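# Seat gear and two bearing rings in near-row holders

## Task

Working only with the holder row closest to the robot, put the gear and both bearing rings each into the holder that matches it, lying flat, and open the grippers so nothing is held at the end.

## Robot and tools

Robot: two arms, left_arm and right_arm, each a six-joint arm with a two-finger parallel gripper. Both report poses in one scene frame: origin on the table top midway between the arms, +z up, +x out across the table, and left_arm sits on the +y side (the names do not match image sides). Bases: left_arm at (+0.023, +0.334, 0) m, quat_wxyz (+0.996, 0, 0, +0.093); right_arm at (-0.039, -0.262, 0) m, quat_wxyz (+1.000, 0, 0, -0.013). In a gripper's own axes the fingers point along +z and close along y. The reported end_effector_position is the pinch point between the pads, roughly 1 cm short of the fingertips. Reported hand positions can be off, especially at long reach. A wrist camera mount near each gripper adds bulk.

Command rows: every moving command uses rows of 14 numbers, each in [-1, 1], always covering both arms even if one is idle: dx, dy, dz, rx, ry, rz, opening for left_arm, then the same seven for right_arm. The first six are an offset, not a pose: a change from the gripper's measured pose at the start of the action (for a call's first action, the last pose a result reported), expressed in that gripper's own axes. Scale: 1.0 equals 0.6 m for dx, dy, dz and 180 degrees for rx, ry, rz, which form one rotation vector. Opening is absolute: +1 fully open (0.094 m), -1 closed.

execute_actions(actions): a list of actions run in sequence. Each action is a table of up to 15 rows, one per 1/30 s control step; if shorter, its last row repeats to fill 15 steps. Every row is measured from the action's start pose, not from the prior row. An empty list just returns state and images.

move(target, speed, blocking): target is a single 14-number row as above, offsets taken from the pose in the latest result showing one. Both grippers travel straight toward their targets and finish together, lasting 0.5 to 10 s (cut off at 10 s). speed is m/s, 0.002 to 0.5, default 0.25; rotation is capped at twice that in rad/s. Openings are sent at the start. Paths ignore obstacles and the other arm; grippers lag, drift and may overshoot speed near full extension. blocking=false returns after 0.5 s while motion continues; then only wait or stop are accepted until a result shows the move ended. The result adds a move: line with the ending (done, off_target, moving, held, fault), active limits (paced = the sent pose was clipped; held = a check blocked steps, after which the arm may jump fast), and each gripper's distance from its target.

wait(seconds): 0 to 10; lets time pass with the last commands held, returning early if a move finishes. stop(): brakes a running move; the fingers keep moving. zoom_image(camera, region): camera is cam_head_left or cam_head_right (both 504x504); region [x0, y0, x1, y1] in pixels from the top-left, at most 504 by 504. read_manual(section): returns licence texts only. finished_scene(scene): ends the given scene (1 or 2) after the last command has been held; irreversible, and it reports success. Replying without a tool call ends everything.

Results: a state line per arm with position (m) and quat_wxyz, Hand target lines (where the controller is now driving each gripper), joint positions (last value is the finger opening in metres), joint torques (offset, scaled and noisy), grip_measured on the command scale, and warnings: pose unreachable (clearance check altered a command), MOTOR HOT (75 °C), OVER-TEMPERATURE FAULT (at 90 °C the arm halts 10 s; at 100 °C it goes limp and falls), FAULT.

Controller behaviour: each step clips the command to within 70 mm and 16 degrees of the measured pose, and position wins over orientation when both can't be met. Large offsets may need several actions; after an action the arm advances no further than its last clipped pose. Arms tend to end a centimetre or more low; repeated zero offsets let them sag, so resend the correction toward the wanted pose in a reply's first call, then zeros, raising the aim if still low. Joint limits (rad): waist -2.618 to 3.054, shoulder 0 to 3.142, elbow 0 to 3.142, wrist pitch and wrist yaw -1.571 to 1.571, wrist roll -2.094 to 2.094.

Gripping: to hold, command an opening about 0.03 below grip_measured (less for a lighter hold). Pad force limit is roughly 50 to 62 N, lower for parts thinner than about 2 mm. Readings may carry a fixed error of about 1 mm.

Avoid: knocking or placing anything off the table (fails the task), arms colliding or pressing each other, drops, slips, slams and hard pushes; faster moves and targets set deeper past contact push harder. Occasional disturbances may tug held parts or shove loose ones. Holding loads heats motors, even while you think. The simulation runs during thinking, with the last command held. Less robot time and smoother, lower-effort motion is better. Finish by releasing all three parts flat in their matching near-row holders.

Each tool is called after "Call:" by a JSON object that holds its "method" and its "body", one argument or row to a line.

## Session

I'll start by looking at the current state of the scene.

Call:
{"method": "execute_actions", "body": {
  "actions": []
}}

Scene clock: 0.00 s.
left_arm: end_effector_position=(+0.4991, +0.3872, +0.1915) grip_measured=+1.000 end_effector_quat_wxyz=(+0.209, +0.281, +0.712, +0.609) | right_arm: end_effector_position=(+0.0220, +0.1440, +0.2221) grip_measured=+1.000 end_effector_quat_wxyz=(+0.670, -0.592, +0.388, -0.222)
Joint positions: left_arm=[-0.407  1.83   1.06   0.414 -1.058  1.303  0.094] | right_arm=[ 1.853  1.644  0.723  0.914  1.155 -1.305  0.094]
Joint velocities: left_arm=[ 0.002 -0.012  0.012 -0.007 -0.051 -0.037  0.   ] | right_arm=[-0.012  0.012  0.007  0.037  0.066 -0.095  0.   ]
Joint torques (N m, as the arm reports them, + toward a larger angle): no reading
Hand target (left_arm): +0.499, +0.388, +0.202; +0.219, +0.268, +0.712, +0.611
Hand target (right_arm): +0.022, +0.144, +0.226; +0.674, -0.587, +0.393, -0.216

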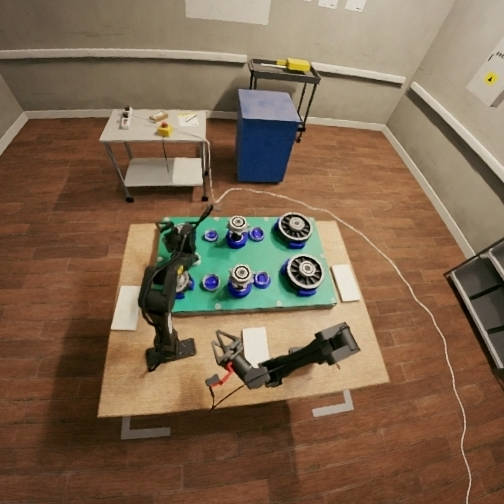

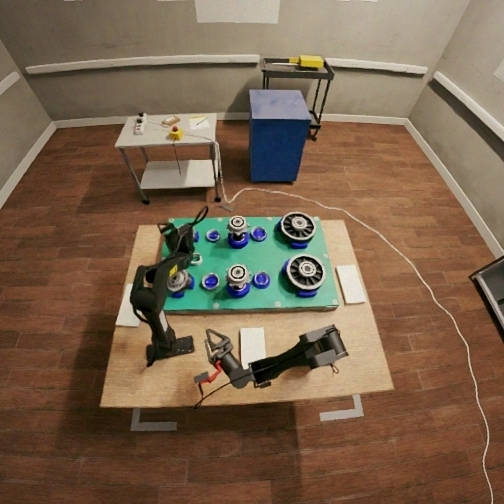

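Call:
{"method": "zoom_image", "body": {
  "camera": "cam_head_left",
  "region": [100, 200, 390, 420]
}}

Call:
{"method": "zoom_image", "body": {
  "camera": "cam_head_right",
  "region": [100, 200, 390, 420]
}}

Region (100, 200, 390, 420) of cam_head_left's 504x504 image, scaled by 1.738, with more detail than that image has; it fills the top 382 rows of this view, and the rest is white.

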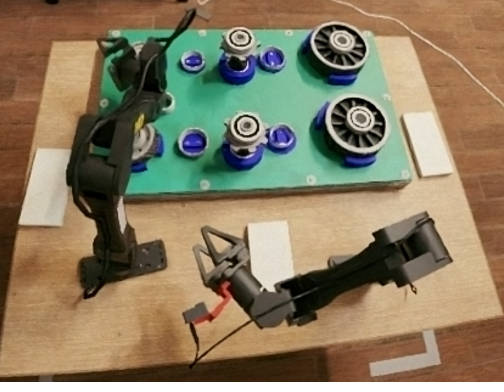

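Region (100, 200, 390, 420) of cam_head_right's 504x504 image, scaled by 1.738, with more detail than that image has; it fills the top 382 rows of this view, and the rest is white.

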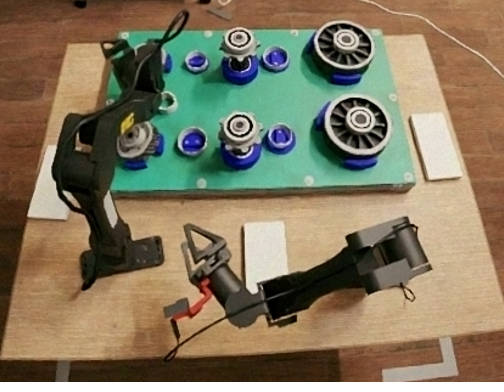

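Call:
{"method": "zoom_image", "body": {
  "camera": "cam_head_left",
  "region": [150, 210, 350, 320]
}}

Call:
{"method": "zoom_image", "body": {
  "camera": "cam_head_right",
  "region": [150, 210, 350, 320]
}}

Region (150, 210, 350, 320) of cam_head_left's 504x504 image, scaled by 2.520, with more detail than that image has; it fills the top 277 rows of this view, and the rest is white.

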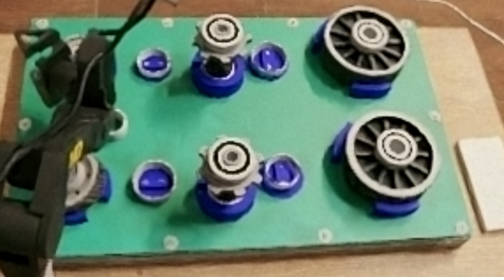

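Region (150, 210, 350, 320) of cam_head_right's 504x504 image, scaled by 2.520, with more detail than that image has; it fills the top 277 rows of this view, and the rest is white.

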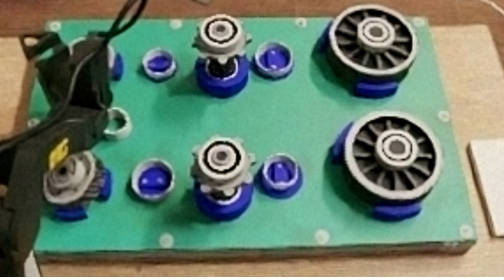

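Call:
{"method": "move", "body": {
  "target": [0.778,-0.028,-0.246,0.272,0.451,-0.551,1, 0.630,-0.267,-0.202,-0.180,0.543,0.479,1],
  "speed": 0.35
}}

Scene clock: 65.00 s.
left_arm: end_effector_position=(+0.0546, +0.5762, +0.2170) grip_measured=+1.000 end_effector_quat_wxyz=(+0.028, -0.643, +0.764, +0.041) | right_arm: end_effector_position=(+0.1820, -0.2485, +0.2747) grip_measured=+1.000 end_effector_quat_wxyz=(+0.186, +0.004, +0.982, +0.005)
Joint positions: left_arm=[ 1.231  1.429  1.53  -1.574 -0.025  0.019  0.094] | right_arm=[ 0.1    1.192  1.55  -1.554  0.018  0.078  0.094]
Joint velocities: left_arm=[ 0.002  0.007 -0.007 -0.081  0.081  0.022  0.   ] | right_arm=[-0.012  0.007 -0.017 -0.037 -0.022 -0.022  0.   ]
Joint torques (N m, as the arm reports them, + toward a larger angle): left_arm=[ 0.7  -3.15  7.79  0.07  0.01 -0.01] | right_arm=[-0.47 -1.72  6.36  0.98 -0.12 -0.05]
Hand target (left_arm): +0.055, +0.578, +0.222; +0.034, -0.643, +0.764, +0.042
Hand target (right_arm): +0.181, -0.248, +0.278; +0.184, +0.001, +0.983, +0.009
Off the commanded pose (left_arm): 0.007 m, 6 deg.
Off the commanded pose (right_arm): 0.006 m, 22 deg; orientation clipped at the last step of the last action.
joint sent to its limit (left arm) — the command would take joint 4 (wrist pitch) past its lower limit, so that joint was sent only as far as its limit.
joint sent to its limit (right arm) — the command would take joint 4 (wrist pitch) past its lower limit, so that joint was sent only as far as its limit.
move: off_target (left_arm, right_arm); limits=paced

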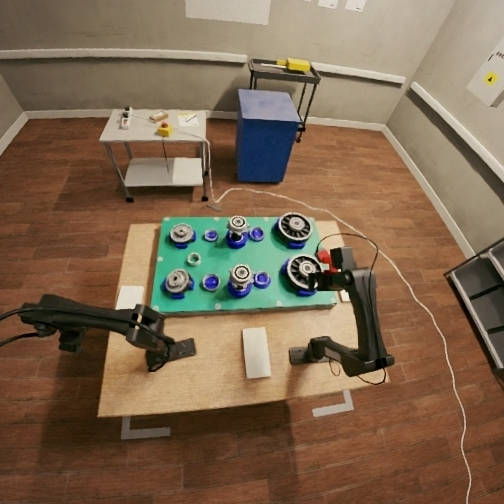

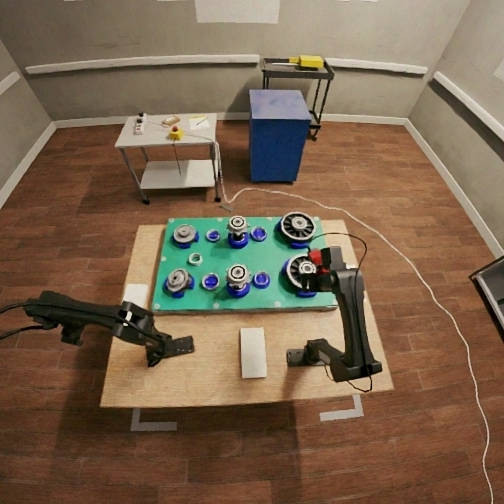

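Call:
{"method": "zoom_image", "body": {
  "camera": "cam_head_left",
  "region": [150, 210, 290, 320]
}}

Call:
{"method": "zoom_image", "body": {
  "camera": "cam_head_right",
  "region": [150, 210, 290, 320]
}}

Region (150, 210, 290, 320) of cam_head_left's 504x504 image, scaled by 3.600, with more detail than that image has; it fills the top 396 rows of this view, and the rest is white.

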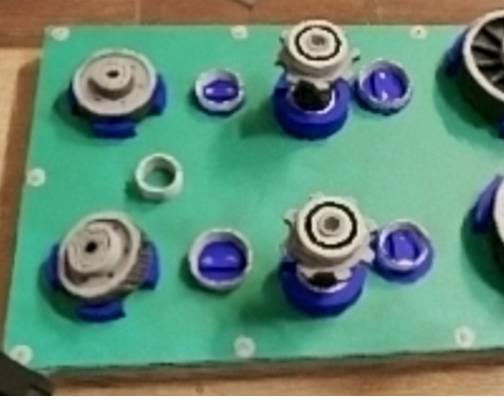

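Region (150, 210, 290, 320) of cam_head_right's 504x504 image, scaled by 3.600, with more detail than that image has; it fills the top 396 rows of this view, and the rest is white.

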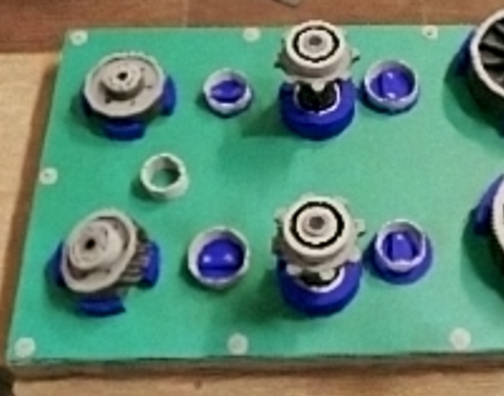

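Call:
{"method": "zoom_image", "body": {
  "camera": "cam_head_left",
  "region": [158, 248, 228, 303]
}}

Call:
{"method": "zoom_image", "body": {
  "camera": "cam_head_right",
  "region": [158, 248, 228, 303]
}}

Call:
{"method": "zoom_image", "body": {
  "camera": "cam_head_left",
  "region": [196, 255, 280, 305]
}}

Call:
{"method": "zoom_image", "body": {
  "camera": "cam_head_right",
  "region": [196, 255, 280, 305]
}}

Call:
{"method": "zoom_image", "body": {
  "camera": "cam_head_left",
  "region": [164, 212, 274, 256]
}}

Call:
{"method": "zoom_image", "body": {
  "camera": "cam_head_right",
  "region": [164, 212, 274, 256]
}}

Region (158, 248, 228, 303) of cam_head_left's 504x504 image, scaled by 7.200, with more detail than that image has; it fills the top 396 rows of this view, and the rest is white.

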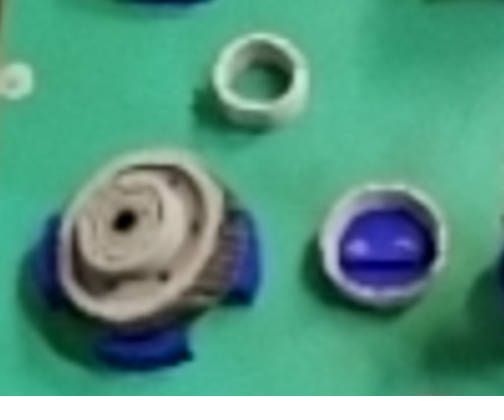

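Region (158, 248, 228, 303) of cam_head_right's 504x504 image, scaled by 7.200, with more detail than that image has; it fills the top 396 rows of this view, and the rest is white.

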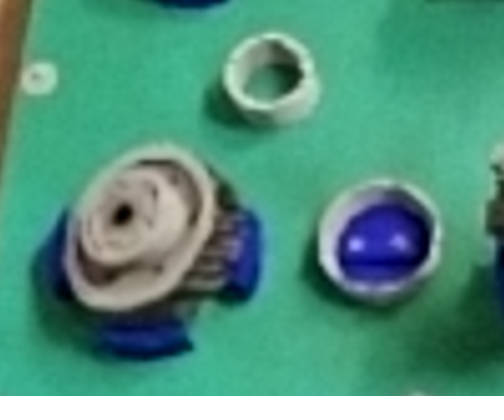

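Region (196, 255, 280, 305) of cam_head_left's 504x504 image, scaled by 6.000, with more detail than that image has; it fills the top 300 rows of this view, and the rest is white.

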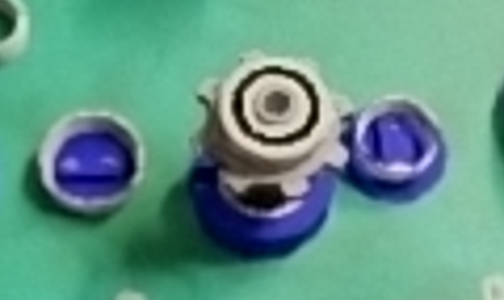

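Region (196, 255, 280, 305) of cam_head_right's 504x504 image, scaled by 6.000, with more detail than that image has; it fills the top 300 rows of this view, and the rest is white.

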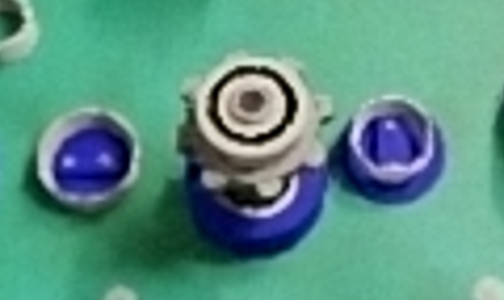

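Region (164, 212, 274, 256) of cam_head_left's 504x504 image, scaled by 4.582, with more detail than that image has; it fills the top 202 rows of this view, and the rest is white.

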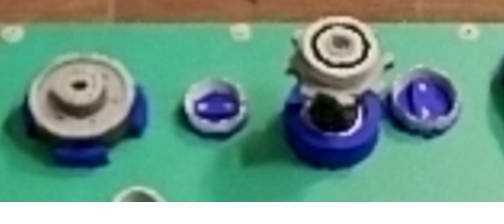

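Region (164, 212, 274, 256) of cam_head_right's 504x504 image, scaled by 4.582, with more detail than that image has; it fills the top 202 rows of this view, and the rest is white.

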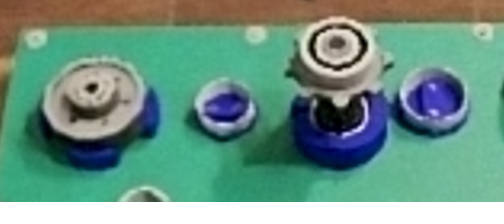

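Call:
{"method": "zoom_image", "body": {
  "camera": "cam_head_left",
  "region": [180, 222, 240, 300]
}}

Call:
{"method": "zoom_image", "body": {
  "camera": "cam_head_left",
  "region": [235, 222, 295, 300]
}}

Call:
{"method": "zoom_image", "body": {
  "camera": "cam_head_right",
  "region": [180, 222, 240, 300]
}}

Call:
{"method": "zoom_image", "body": {
  "camera": "cam_head_right",
  "region": [235, 222, 295, 300]
}}

Region (180, 222, 240, 300) of cam_head_left's 504x504 image, scaled by 6.462, with more detail than that image has; it fills the left 388 columns of this view, and the rest is white.

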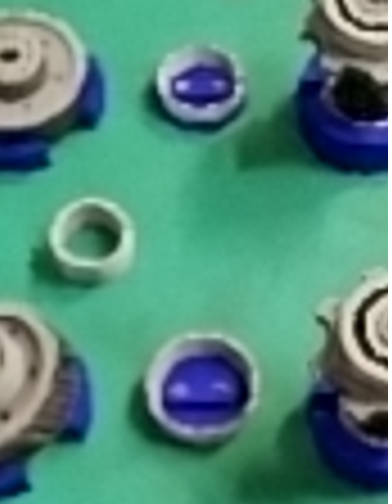

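Region (235, 222, 295, 300) of cam_head_left's 504x504 image, scaled by 6.462, with more detail than that image has; it fills the left 388 columns of this view, and the rest is white.

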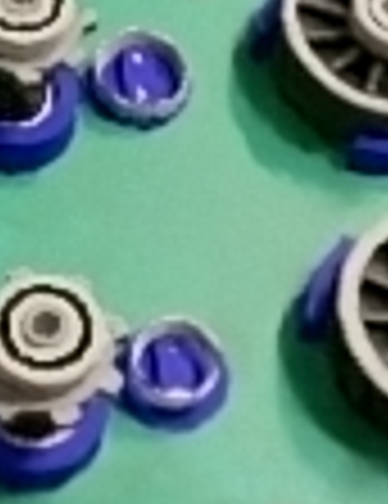

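Region (180, 222, 240, 300) of cam_head_right's 504x504 image, scaled by 6.462, with more detail than that image has; it fills the left 388 columns of this view, and the rest is white.

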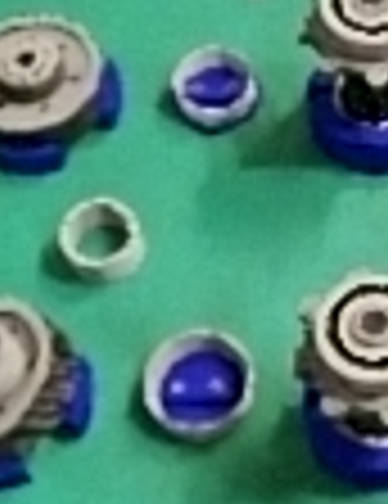

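Region (235, 222, 295, 300) of cam_head_right's 504x504 image, scaled by 6.462, with more detail than that image has; it fills the left 388 columns of this view, and the rest is white.

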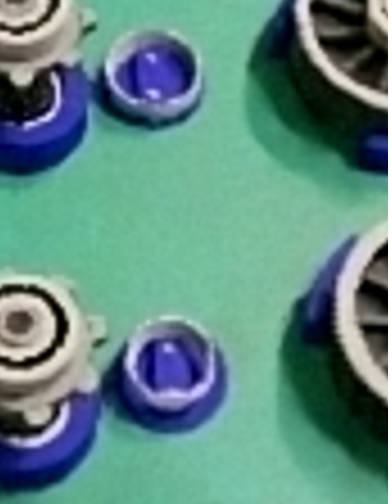

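Call:
{"method": "zoom_image", "body": {
  "camera": "cam_head_left",
  "region": [280, 235, 400, 385]
}}

Call:
{"method": "zoom_image", "body": {
  "camera": "cam_head_right",
  "region": [280, 235, 400, 385]
}}

Region (280, 235, 400, 385) of cam_head_left's 504x504 image, scaled by 3.360, with more detail than that image has; it fills the left 403 columns of this view, and the rest is white.

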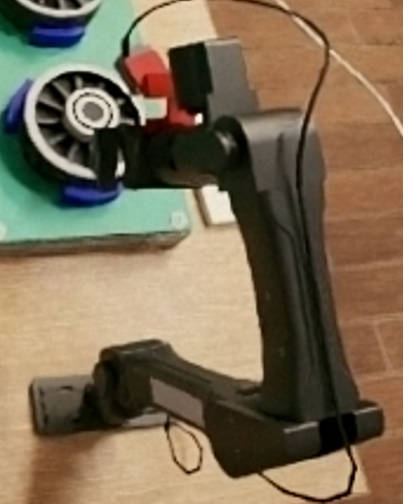

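Region (280, 235, 400, 385) of cam_head_right's 504x504 image, scaled by 3.360, with more detail than that image has; it fills the left 403 columns of this view, and the rest is white.

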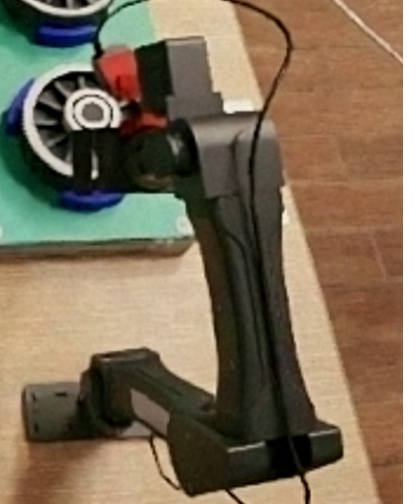

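Call:
{"method": "zoom_image", "body": {
  "camera": "cam_head_left",
  "region": [120, 300, 220, 400]
}}

Call:
{"method": "zoom_image", "body": {
  "camera": "cam_head_right",
  "region": [120, 300, 220, 400]
}}

Region (120, 300, 220, 400) of cam_head_left's 504x504 image, scaled by 5.040, with more detail than that image has.

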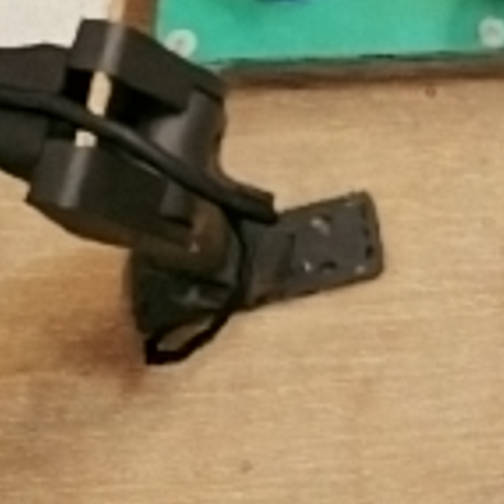

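Region (120, 300, 220, 400) of cam_head_right's 504x504 image, scaled by 5.040, with more detail than that image has.

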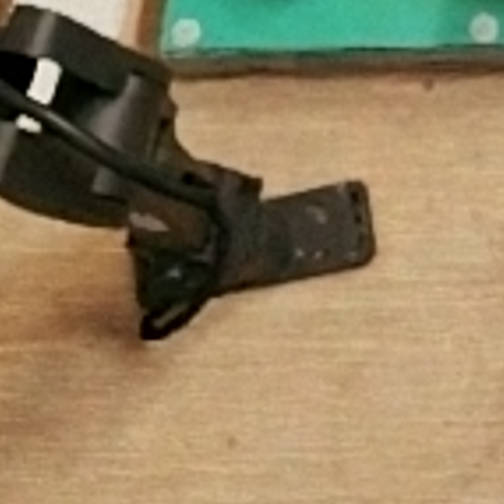

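Call:
{"method": "move", "body": {
  "target": [0.626,-0.523,0.0717,0.0125,0.0291,0.0842,1, -0.098,0.246,0.300,0.003,0.119,-0.003,-0.36],
  "speed": 0.25
}}

Scene clock: 187.50 s.
left_arm: end_effector_position=(+0.2875, +0.1708, +0.1230) grip_measured=+1.000 end_effector_quat_wxyz=(+0.003, -0.535, +0.845, +0.019) | right_arm: end_effector_position=(+0.3011, -0.1041, +0.1261) grip_measured=-0.358 end_effector_quat_wxyz=(-0.004, -0.004, +1.000, -0.009)
Joint positions: left_arm=[-0.754  1.749  1.48  -1.334 -0.021 -1.697  0.094] | right_arm=[ 0.465  1.99   1.808 -1.404  0.013  0.431  0.03 ]
Joint velocities: left_arm=[-0.012  0.002  0.002  0.095 -0.051 -0.007  0.   ] | right_arm=[ 0.007  0.002 -0.002 -0.022 -0.051 -0.037  0.001]
Joint torques (N m, as the arm reports them, + toward a larger angle): left_arm=[-0.34 -6.76  8.05 -0.08  0.03 -0.09] | right_arm=[  0.52 -11.17   7.     0.2   -0.11   0.14]
Hand target (left_arm): +0.292, +0.167, +0.131; +0.011, -0.537, +0.844, +0.006
Hand target (right_arm): +0.303, -0.099, +0.132; +0.002, -0.002, +1.000, -0.002
Off the commanded pose (left_arm): 0.018 m, 2 deg.
Off the commanded pose (right_arm): 0.006 m, 1 deg.
move: off_target (left_arm)

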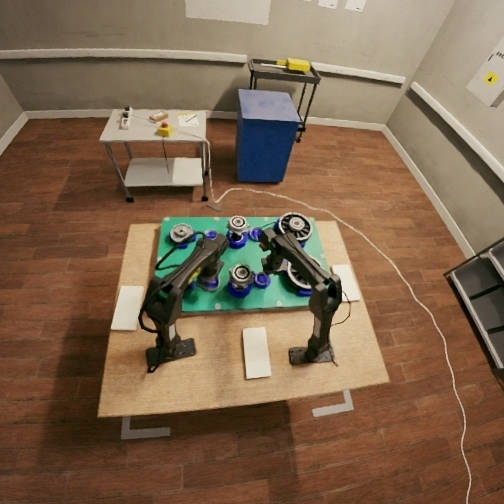

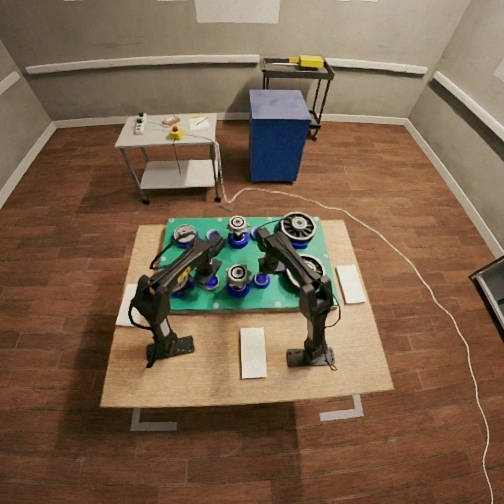

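Call:
{"method": "zoom_image", "body": {
  "camera": "cam_head_left",
  "region": [180, 225, 300, 310]
}}

Call:
{"method": "zoom_image", "body": {
  "camera": "cam_head_right",
  "region": [180, 225, 300, 310]
}}

Region (180, 225, 300, 310) of cam_head_left's 504x504 image, scaled by 4.200, with more detail than that image has; it fills the top 357 rows of this view, and the rest is white.

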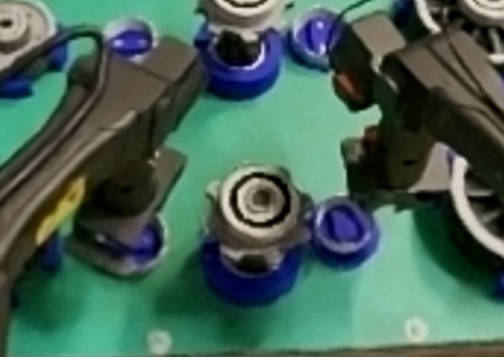

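Region (180, 225, 300, 310) of cam_head_right's 504x504 image, scaled by 4.200, with more detail than that image has; it fills the top 357 rows of this view, and the rest is white.

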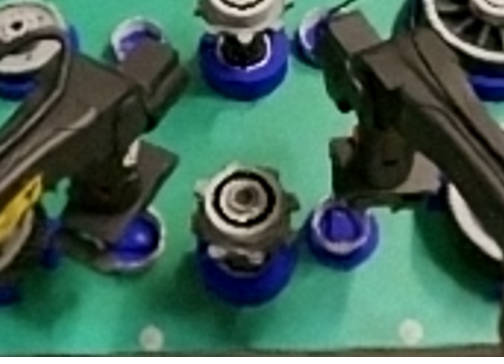

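Call:
{"method": "zoom_image", "body": {
  "camera": "cam_head_left",
  "region": [245, 255, 295, 295]
}}

Call:
{"method": "zoom_image", "body": {
  "camera": "cam_head_right",
  "region": [245, 255, 295, 295]
}}

Region (245, 255, 295, 295) of cam_head_left's 504x504 image, scaled by 10.080, with more detail than that image has; it fills the top 403 rows of this view, and the rest is white.

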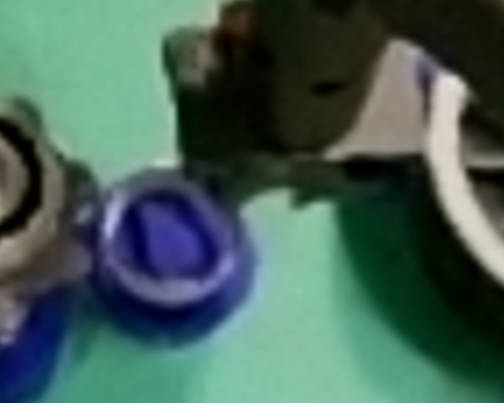

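Region (245, 255, 295, 295) of cam_head_right's 504x504 image, scaled by 10.080, with more detail than that image has; it fills the top 403 rows of this view, and the rest is white.

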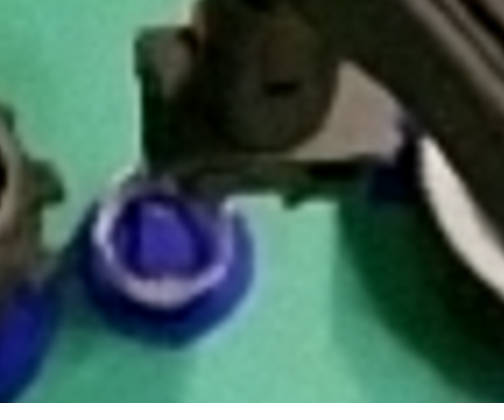

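Call:
{"method": "move", "body": {
  "target": [0.0128,-0.0198,-0.0217,0,0,0,1, 0.127,-0.0265,0.077,0,0,0,-0.36],
  "speed": 0.15
}}

Call:
{"method": "move", "body": {
  "target": [0,0,0,0,0,0,1, 0,0,0.03,0,0,0,-0.36],
  "speed": 0.03
}}

Scene clock: 218.00 s.
left_arm: end_effector_position=(+0.2954, +0.1615, +0.1305) grip_measured=+1.000 end_effector_quat_wxyz=(+0.003, -0.536, +0.844, +0.020) | right_arm: end_effector_position=(+0.2236, -0.1249, +0.0776) grip_measured=-0.358 end_effector_quat_wxyz=(-0.018, -0.006, +1.000, -0.016)
Joint positions: left_arm=[-0.765  1.795  1.566 -1.375 -0.021 -1.711  0.094] | right_arm=[ 0.512  1.731  1.277 -1.164  0.012  0.474  0.03 ]
Joint velocities: left_arm=[-0.002 -0.002 -0.007  0.066 -0.007 -0.022  0.   ] | right_arm=[ 0.002 -0.007 -0.002  0.022 -0.022  0.022  0.   ]
Joint torques (N m, as the arm reports them, + toward a larger angle): left_arm=[-0.63 -6.59  7.96 -0.22  0.08 -0.11] | right_arm=[  0.38 -10.07   4.22   0.44  -0.01   0.14]
Hand target (left_arm): +0.295, +0.159, +0.136; +0.003, -0.535, +0.845, +0.019
Hand target (right_arm): +0.225, -0.122, +0.080; -0.004, -0.004, +1.000, -0.009
Off the commanded pose (left_arm): 0.006 m, 0 deg.
Off the commanded pose (right_arm): 0.005 m, 2 deg.
move: done

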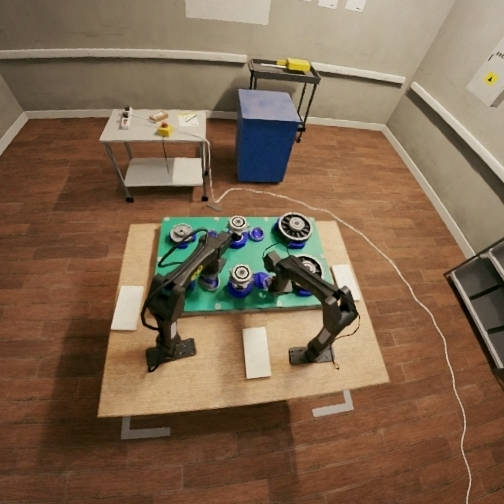

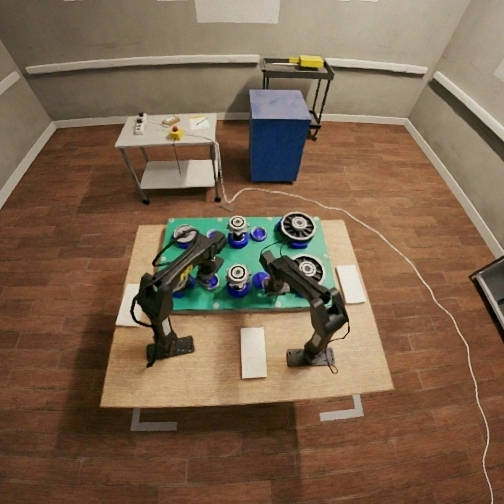

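Scene clock: 218.83 s.
left_arm: end_effector_position=(+0.2954, +0.1615, +0.1305) grip_measured=+1.000 end_effector_quat_wxyz=(+0.003, -0.536, +0.844, +0.020) | right_arm: end_effector_position=(+0.2225, -0.1255, +0.0737) grip_measured=-0.358 end_effector_quat_wxyz=(-0.019, -0.006, +1.000, -0.017)
Joint positions: left_arm=[-0.765  1.795  1.566 -1.375 -0.021 -1.711  0.094] | right_arm=[ 0.512  1.731  1.261 -1.149  0.012  0.474  0.03 ]
Joint velocities: left_arm=[ 0.002 -0.012 -0.002  0.022  0.066 -0.007  0.   ] | right_arm=[-0.002 -0.012  0.007  0.007 -0.051  0.037  0.001]
Joint torques (N m, as the arm reports them, + toward a larger angle): left_arm=[ 0.04 -6.91  5.63 -0.04  0.06  0.  ] | right_arm=[-0.19 -7.29  2.47  0.73 -0.03 -0.02]
Hand target (left_arm): +0.295, +0.161, +0.130; +0.003, -0.536, +0.844, +0.020
Hand target (right_arm): +0.222, -0.126, +0.060; -0.019, -0.006, +1.000, -0.017
Off the commanded pose (left_arm): 0.000 m, 0 deg.
Off the commanded pose (right_arm): 0.014 m, 0 deg.
move: off_target (right_arm)

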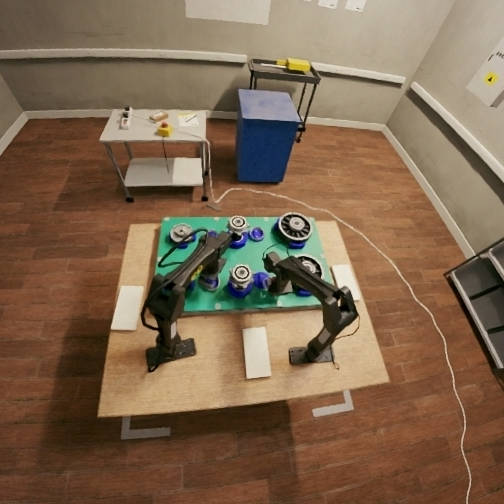

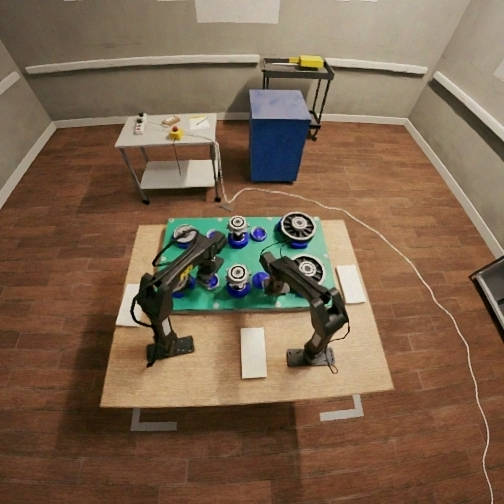

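Call:
{"method": "move", "body": {
  "target": [0,0,0,0,0,0,1, 0,0,0.035,0,0,0,-0.36],
  "speed": 0.03
}}

Scene clock: 223.70 s.
left_arm: end_effector_position=(+0.2954, +0.1615, +0.1305) grip_measured=+1.000 end_effector_quat_wxyz=(+0.003, -0.536, +0.844, +0.020) | right_arm: end_effector_position=(+0.2224, -0.1256, +0.0733) grip_measured=-0.358 end_effector_quat_wxyz=(-0.012, -0.006, +1.000, -0.013)
Joint positions: left_arm=[-0.765  1.795  1.566 -1.375 -0.021 -1.711  0.094] | right_arm=[ 0.512  1.717  1.244 -1.132  0.012  0.474  0.03 ]
Joint velocities: left_arm=[ 0.007 -0.007 -0.012 -0.007 -0.051  0.007  0.   ] | right_arm=[-0.002 -0.007 -0.002 -0.051  0.066  0.022 -0.001]
Joint torques (N m, as the arm reports them, + toward a larger angle): left_arm=[ 0.07 -6.78  5.65 -0.03 -0.02 -0.02] | right_arm=[-0.18 -5.91  2.01  0.86  0.    0.05]
Hand target (left_arm): +0.295, +0.161, +0.130; +0.003, -0.536, +0.844, +0.020
Hand target (right_arm): +0.221, -0.127, +0.054; -0.019, -0.006, +1.000, -0.017
Off the commanded pose (left_arm): 0.000 m, 0 deg.
Off the commanded pose (right_arm): 0.021 m, 1 deg.
move: off_target (right_arm)

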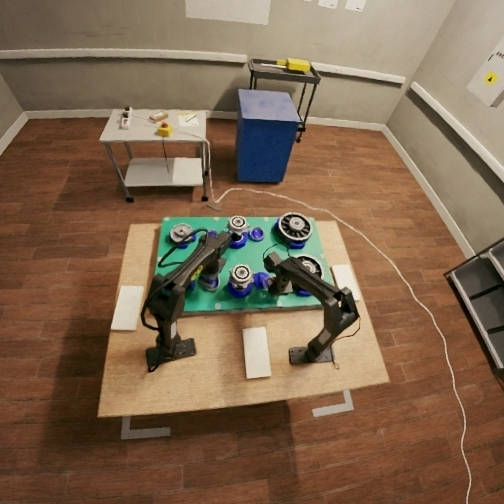

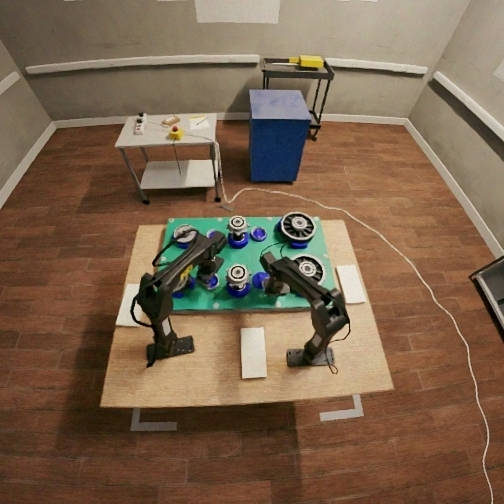

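Call:
{"method": "move", "body": {
  "target": [0,0,0,0,0,0,1, -0.01,0.01,-0.10,0,0,0,-0.36],
  "speed": 0.15
}}

Scene clock: 239.17 s.
left_arm: end_effector_position=(+0.2954, +0.1615, +0.1305) grip_measured=+1.000 end_effector_quat_wxyz=(+0.003, -0.536, +0.844, +0.020) | right_arm: end_effector_position=(+0.2304, -0.1213, +0.1318) grip_measured=-0.358 end_effector_quat_wxyz=(-0.007, -0.006, +1.000, -0.011)
Joint positions: left_arm=[-0.765  1.795  1.566 -1.375 -0.021 -1.711  0.094] | right_arm=[ 0.512  1.715  1.476 -1.355  0.012  0.474  0.03 ]
Joint velocities: left_arm=[ 0.007 -0.007  0.007 -0.007  0.022 -0.081  0.   ] | right_arm=[ 0.012  0.012  0.007 -0.066 -0.051  0.037  0.001]
Joint torques (N m, as the arm reports them, + toward a larger angle): left_arm=[-0.14 -6.85  5.77  0.    0.04 -0.07] | right_arm=[ 0.63 -7.26  6.58  0.08  0.    0.14]
Hand target (left_arm): +0.295, +0.161, +0.130; +0.003, -0.536, +0.844, +0.020
Hand target (right_arm): +0.230, -0.118, +0.133; -0.012, -0.006, +1.000, -0.013
Off the commanded pose (left_arm): 0.000 m, 0 deg.
Off the commanded pose (right_arm): 0.004 m, 1 deg.
move: done

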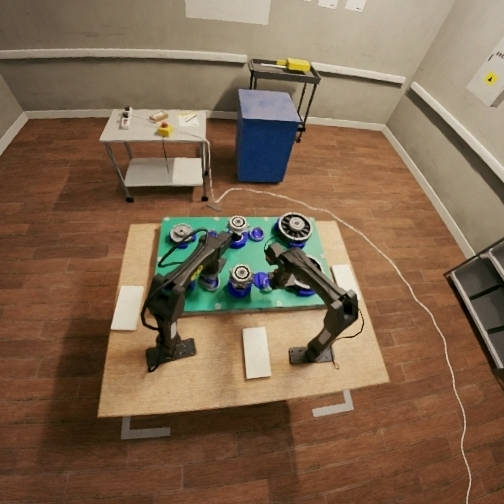

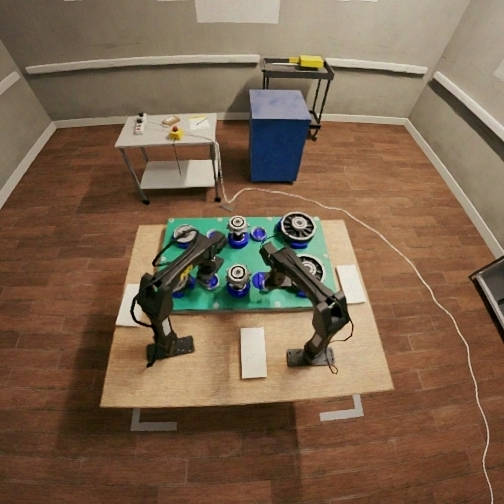

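Call:
{"method": "move", "body": {
  "target": [0.0095,0.0103,-0.005,0.0097,0.0084,-0.001,1, -0.0927,0.060,0.0,-0.007,-0.0045,0.004,-0.36],
  "speed": 0.12
}}

Call:
{"method": "zoom_image", "body": {
  "camera": "cam_head_left",
  "region": [245, 255, 295, 295]
}}

Call:
{"method": "zoom_image", "body": {
  "camera": "cam_head_right",
  "region": [245, 255, 295, 295]
}}

Scene clock: 248.13 s.
left_arm: end_effector_position=(+0.2894, +0.1613, +0.1285) grip_measured=+1.000 end_effector_quat_wxyz=(-0.004, -0.538, +0.843, +0.011) | right_arm: end_effector_position=(+0.2864, -0.0884, +0.1265) grip_measured=-0.358 end_effector_quat_wxyz=(+0.002, -0.001, +1.000, -0.002)
Joint positions: left_arm=[-0.765  1.766  1.524 -1.351 -0.002 -1.715  0.094] | right_arm=[ 0.517  1.947  1.749 -1.372  0.005  0.488  0.03 ]
Joint velocities: left_arm=[-0.007 -0.002  0.007 -0.007 -0.037 -0.007  0.   ] | right_arm=[-0.007 -0.002 -0.002  0.037 -0.022 -0.007 -0.   ]
Joint torques (N m, as the arm reports them, + toward a larger angle): left_arm=[-0.76 -8.22  4.79  0.07  0.04 -0.13] | right_arm=[  0.5  -10.23   7.14   0.17  -0.1    0.16]
Hand target (left_arm): +0.287, +0.159, +0.133; -0.001, -0.538, +0.843, +0.000
Hand target (right_arm): +0.285, -0.084, +0.131; +0.000, +0.000, +1.000, +0.000
Off the commanded pose (left_arm): 0.006 m, 1 deg.
Off the commanded pose (right_arm): 0.005 m, 0 deg.
move: done

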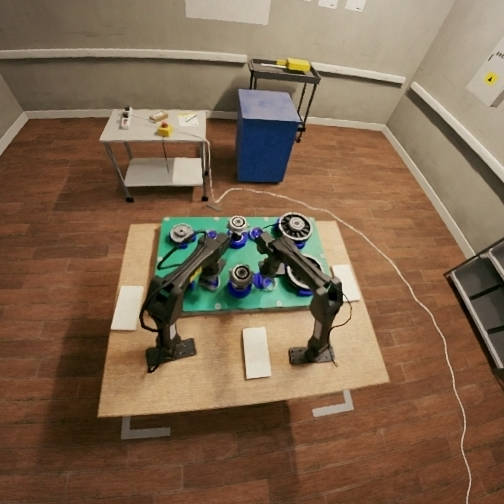

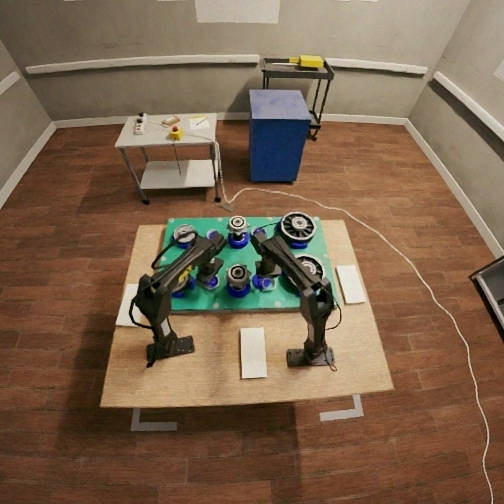

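Region (245, 255, 295, 295) of cam_head_left's 504x504 image, scaled by 10.080, with more detail than that image has; it fills the top 403 rows of this view, and the rest is white.

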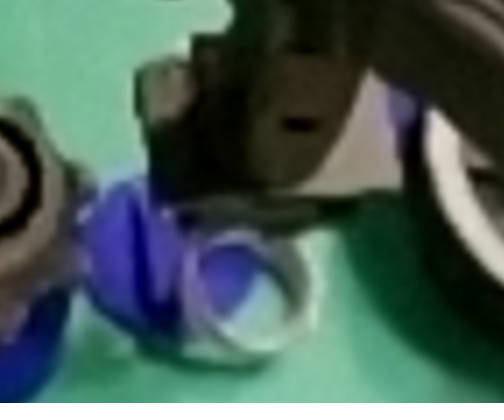

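Region (245, 255, 295, 295) of cam_head_right's 504x504 image, scaled by 10.080, with more detail than that image has; it fills the top 403 rows of this view, and the rest is white.

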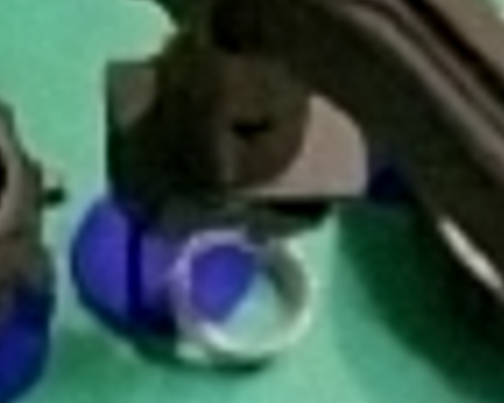

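Call:
{"method": "move", "body": {
  "target": [0,0,-0.005,0,0,0,1, 0.034,-0.062,0.0,0,0,0,-0.36],
  "speed": 0.1
}}

Call:
{"method": "zoom_image", "body": {
  "camera": "cam_head_left",
  "region": [245, 260, 295, 300]
}}

Call:
{"method": "zoom_image", "body": {
  "camera": "cam_head_right",
  "region": [245, 260, 295, 300]
}}

Scene clock: 269.33 s.
left_arm: end_effector_position=(+0.2898, +0.1609, +0.1285) grip_measured=+1.000 end_effector_quat_wxyz=(-0.004, -0.538, +0.843, +0.010) | right_arm: end_effector_position=(+0.2640, -0.1249, +0.1246) grip_measured=-0.358 end_effector_quat_wxyz=(-0.010, +0.002, +1.000, -0.007)
Joint positions: left_arm=[-0.765  1.766  1.524 -1.349 -0.001 -1.715  0.094] | right_arm=[ 0.452  1.827  1.582 -1.351  0.005  0.43   0.03 ]
Joint velocities: left_arm=[-0.017 -0.002 -0.012 -0.037 -0.037 -0.022  0.   ] | right_arm=[-0.017 -0.002  0.007  0.066 -0.022  0.022 -0.   ]
Joint torques (N m, as the arm reports them, + toward a larger angle): left_arm=[-0.11 -6.6   6.74 -0.19  0.05 -0.03] | right_arm=[ -0.22 -10.88   4.34   0.51  -0.04  -0.09]
Hand target (left_arm): +0.290, +0.161, +0.131; -0.004, -0.538, +0.843, +0.011
Hand target (right_arm): +0.266, -0.126, +0.126; +0.001, -0.002, +1.000, -0.002
Off the commanded pose (left_arm): 0.003 m, 0 deg.
Off the commanded pose (right_arm): 0.003 m, 2 deg.
move: done

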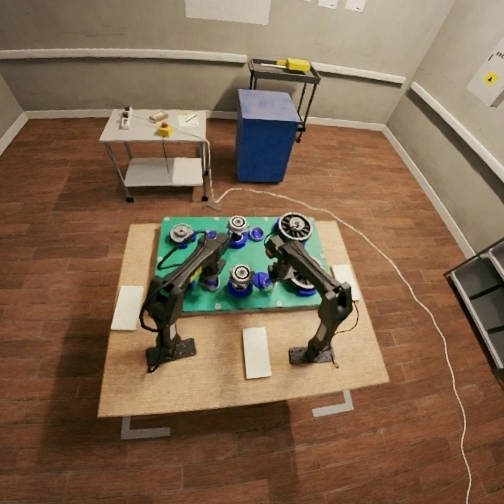

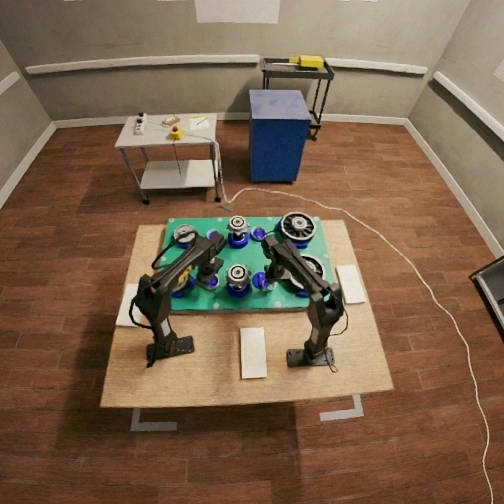

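Region (245, 260, 295, 300) of cam_head_left's 504x504 image, scaled by 10.080, with more detail than that image has; it fills the top 403 rows of this view, and the rest is white.

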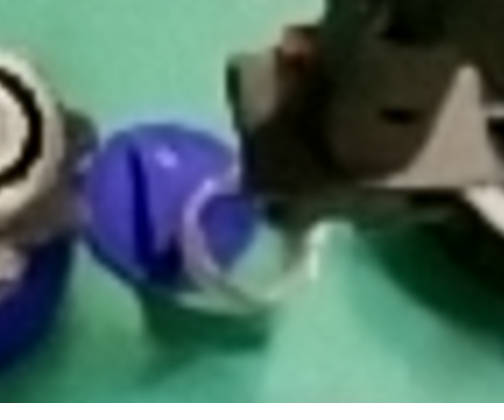

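Region (245, 260, 295, 300) of cam_head_right's 504x504 image, scaled by 10.080, with more detail than that image has; it fills the top 403 rows of this view, and the rest is white.

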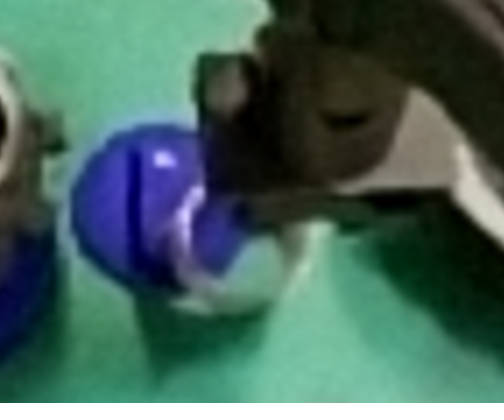

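Call:
{"method": "move", "body": {
  "target": [0,0,-0.004,0,0,0,1, -0.003,0.002,0.07,-0.004,-0.006,0,-0.36],
  "speed": 0.05
}}

Call:
{"method": "zoom_image", "body": {
  "camera": "cam_head_left",
  "region": [245, 260, 295, 300]
}}

Call:
{"method": "zoom_image", "body": {
  "camera": "cam_head_right",
  "region": [245, 260, 295, 300]
}}

Scene clock: 275.90 s.
left_arm: end_effector_position=(+0.2898, +0.1609, +0.1285) grip_measured=+1.000 end_effector_quat_wxyz=(-0.004, -0.538, +0.843, +0.010) | right_arm: end_effector_position=(+0.2633, -0.1252, +0.0850) grip_measured=-0.358 end_effector_quat_wxyz=(-0.005, +0.001, +1.000, -0.005)
Joint positions: left_arm=[-0.765  1.766  1.524 -1.349 -0.001 -1.715  0.094] | right_arm=[ 0.452  1.827  1.425 -1.183  0.005  0.428  0.03 ]
Joint velocities: left_arm=[-0.007 -0.007 -0.012  0.007  0.081  0.037  0.   ] | right_arm=[-0.002 -0.002 -0.007  0.022  0.051  0.007 -0.001]
Joint torques (N m, as the arm reports them, + toward a larger angle): left_arm=[-0.07 -6.34  6.41 -0.13  0.02 -0.02] | right_arm=[-0.06 -9.66  4.3   0.49 -0.03  0.02]
Hand target (left_arm): +0.290, +0.161, +0.131; -0.004, -0.538, +0.843, +0.010
Hand target (right_arm): +0.265, -0.124, +0.083; -0.000, +0.002, +1.000, -0.001
Off the commanded pose (left_arm): 0.002 m, 0 deg.
Off the commanded pose (right_arm): 0.003 m, 1 deg.
move: done

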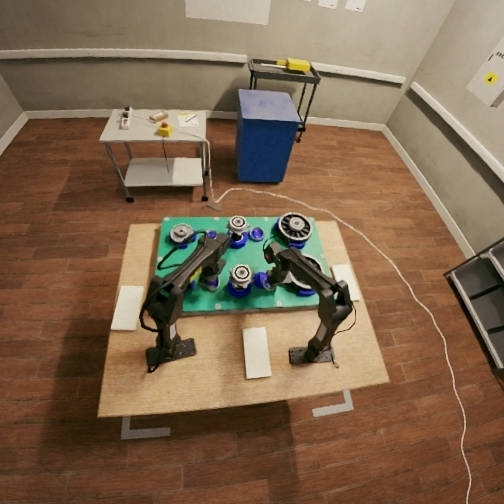

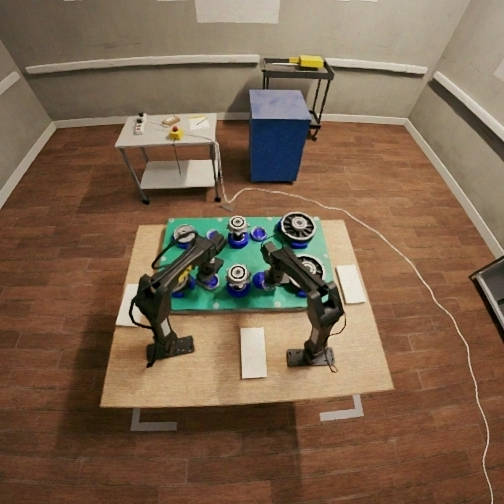

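Region (245, 260, 295, 300) of cam_head_left's 504x504 image, scaled by 10.080, with more detail than that image has; it fills the top 403 rows of this view, and the rest is white.

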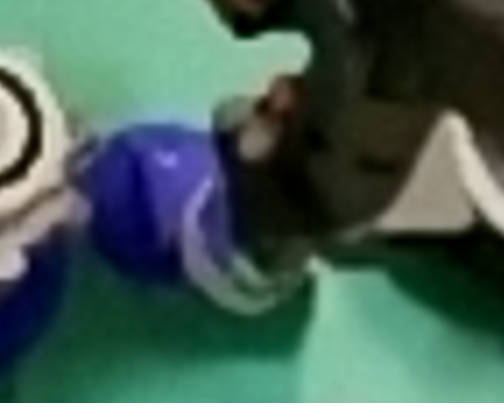

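Region (245, 260, 295, 300) of cam_head_right's 504x504 image, scaled by 10.080, with more detail than that image has; it fills the top 403 rows of this view, and the rest is white.

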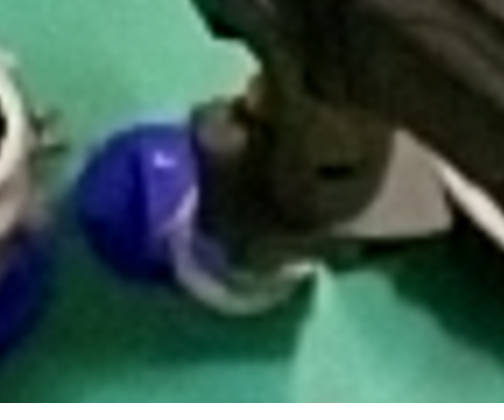

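Call:
{"method": "execute_actions", "body": {
  "actions": [
    [[0,0,-0.004,0,0,0,1, 0,0,0.006,0,0,0,-0.36],[0,0,-0.004,0,0,0,1, 0,0,0.012,0,0,0,-0.36],[0,0,-0.004,0,0,0,1, 0,0,0.016,0,0,0,-0.36]],
    [[0,0,0,0,0,0,1, 0,0,0.0,0,0,0,-0.6],[0,0,0,0,0,0,1, 0,0,0.0,0,0,0,-0.6],[0,0,0,0,0,0,1, 0,0,0.0,0,0,0,-0.7],[0,0,0,0,0,0,1, 0,0,0.0,0,0,0,-0.7],[0,0,0,0,0,0,1, 0,0,0.0,0,0,0,-0.8],[0,0,0,0,0,0,1, 0,0,0.0,0,0,0,-0.8],[0,0,0,0,0,0,1, 0,0,0.0,0,0,0,-0.85],[0,0,0,0,0,0,1, 0,0,0.0,0,0,0,-0.9],[0,0,0,0,0,0,1, 0,0,0.0,0,0,0,-0.95]]
  ]
}}

Scene clock: 288.07 s.
left_arm: end_effector_position=(+0.2898, +0.1609, +0.1285) grip_measured=+1.000 end_effector_quat_wxyz=(-0.004, -0.538, +0.843, +0.010) | right_arm: end_effector_position=(+0.2593, -0.1218, +0.0869) grip_measured=-0.899 end_effector_quat_wxyz=(-0.005, +0.001, +1.000, +0.010)
Joint positions: left_arm=[-0.765  1.766  1.524 -1.349 -0.001 -1.715  0.094] | right_arm=[ 0.452  1.805  1.406 -1.172 -0.022  0.428  0.005]
Joint velocities: left_arm=[-0.002 -0.002  0.007  0.007  0.095 -0.007  0.   ] | right_arm=[-0.007 -0.017 -0.007 -0.007 -0.051 -0.022  0.001]
Joint torques (N m, as the arm reports them, + toward a larger angle): left_arm=[ 0.08 -6.69  5.71  0.    0.06 -0.04] | right_arm=[ 0.02 -7.52  5.12  0.37  0.29 -0.03]
Hand target (left_arm): +0.290, +0.161, +0.128; -0.004, -0.538, +0.843, +0.010
Hand target (right_arm): +0.261, -0.126, +0.080; -0.007, +0.001, +1.000, -0.006
Off the commanded pose (left_arm): 0.000 m, 0 deg.
Off the commanded pose (right_arm): 0.008 m, 2 deg.

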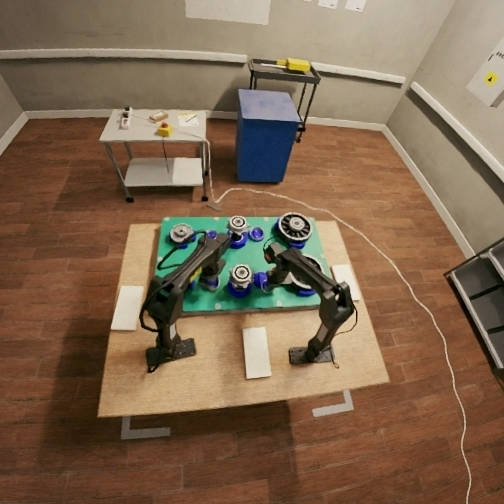

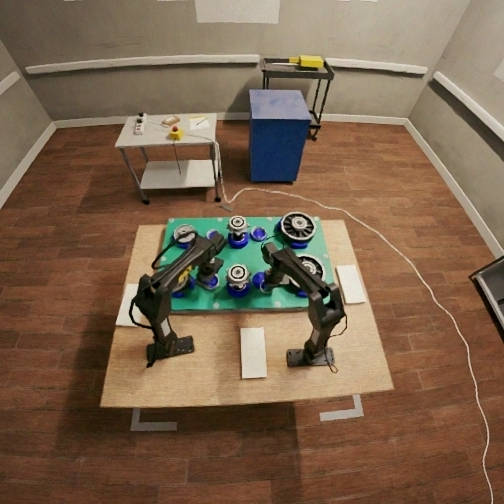

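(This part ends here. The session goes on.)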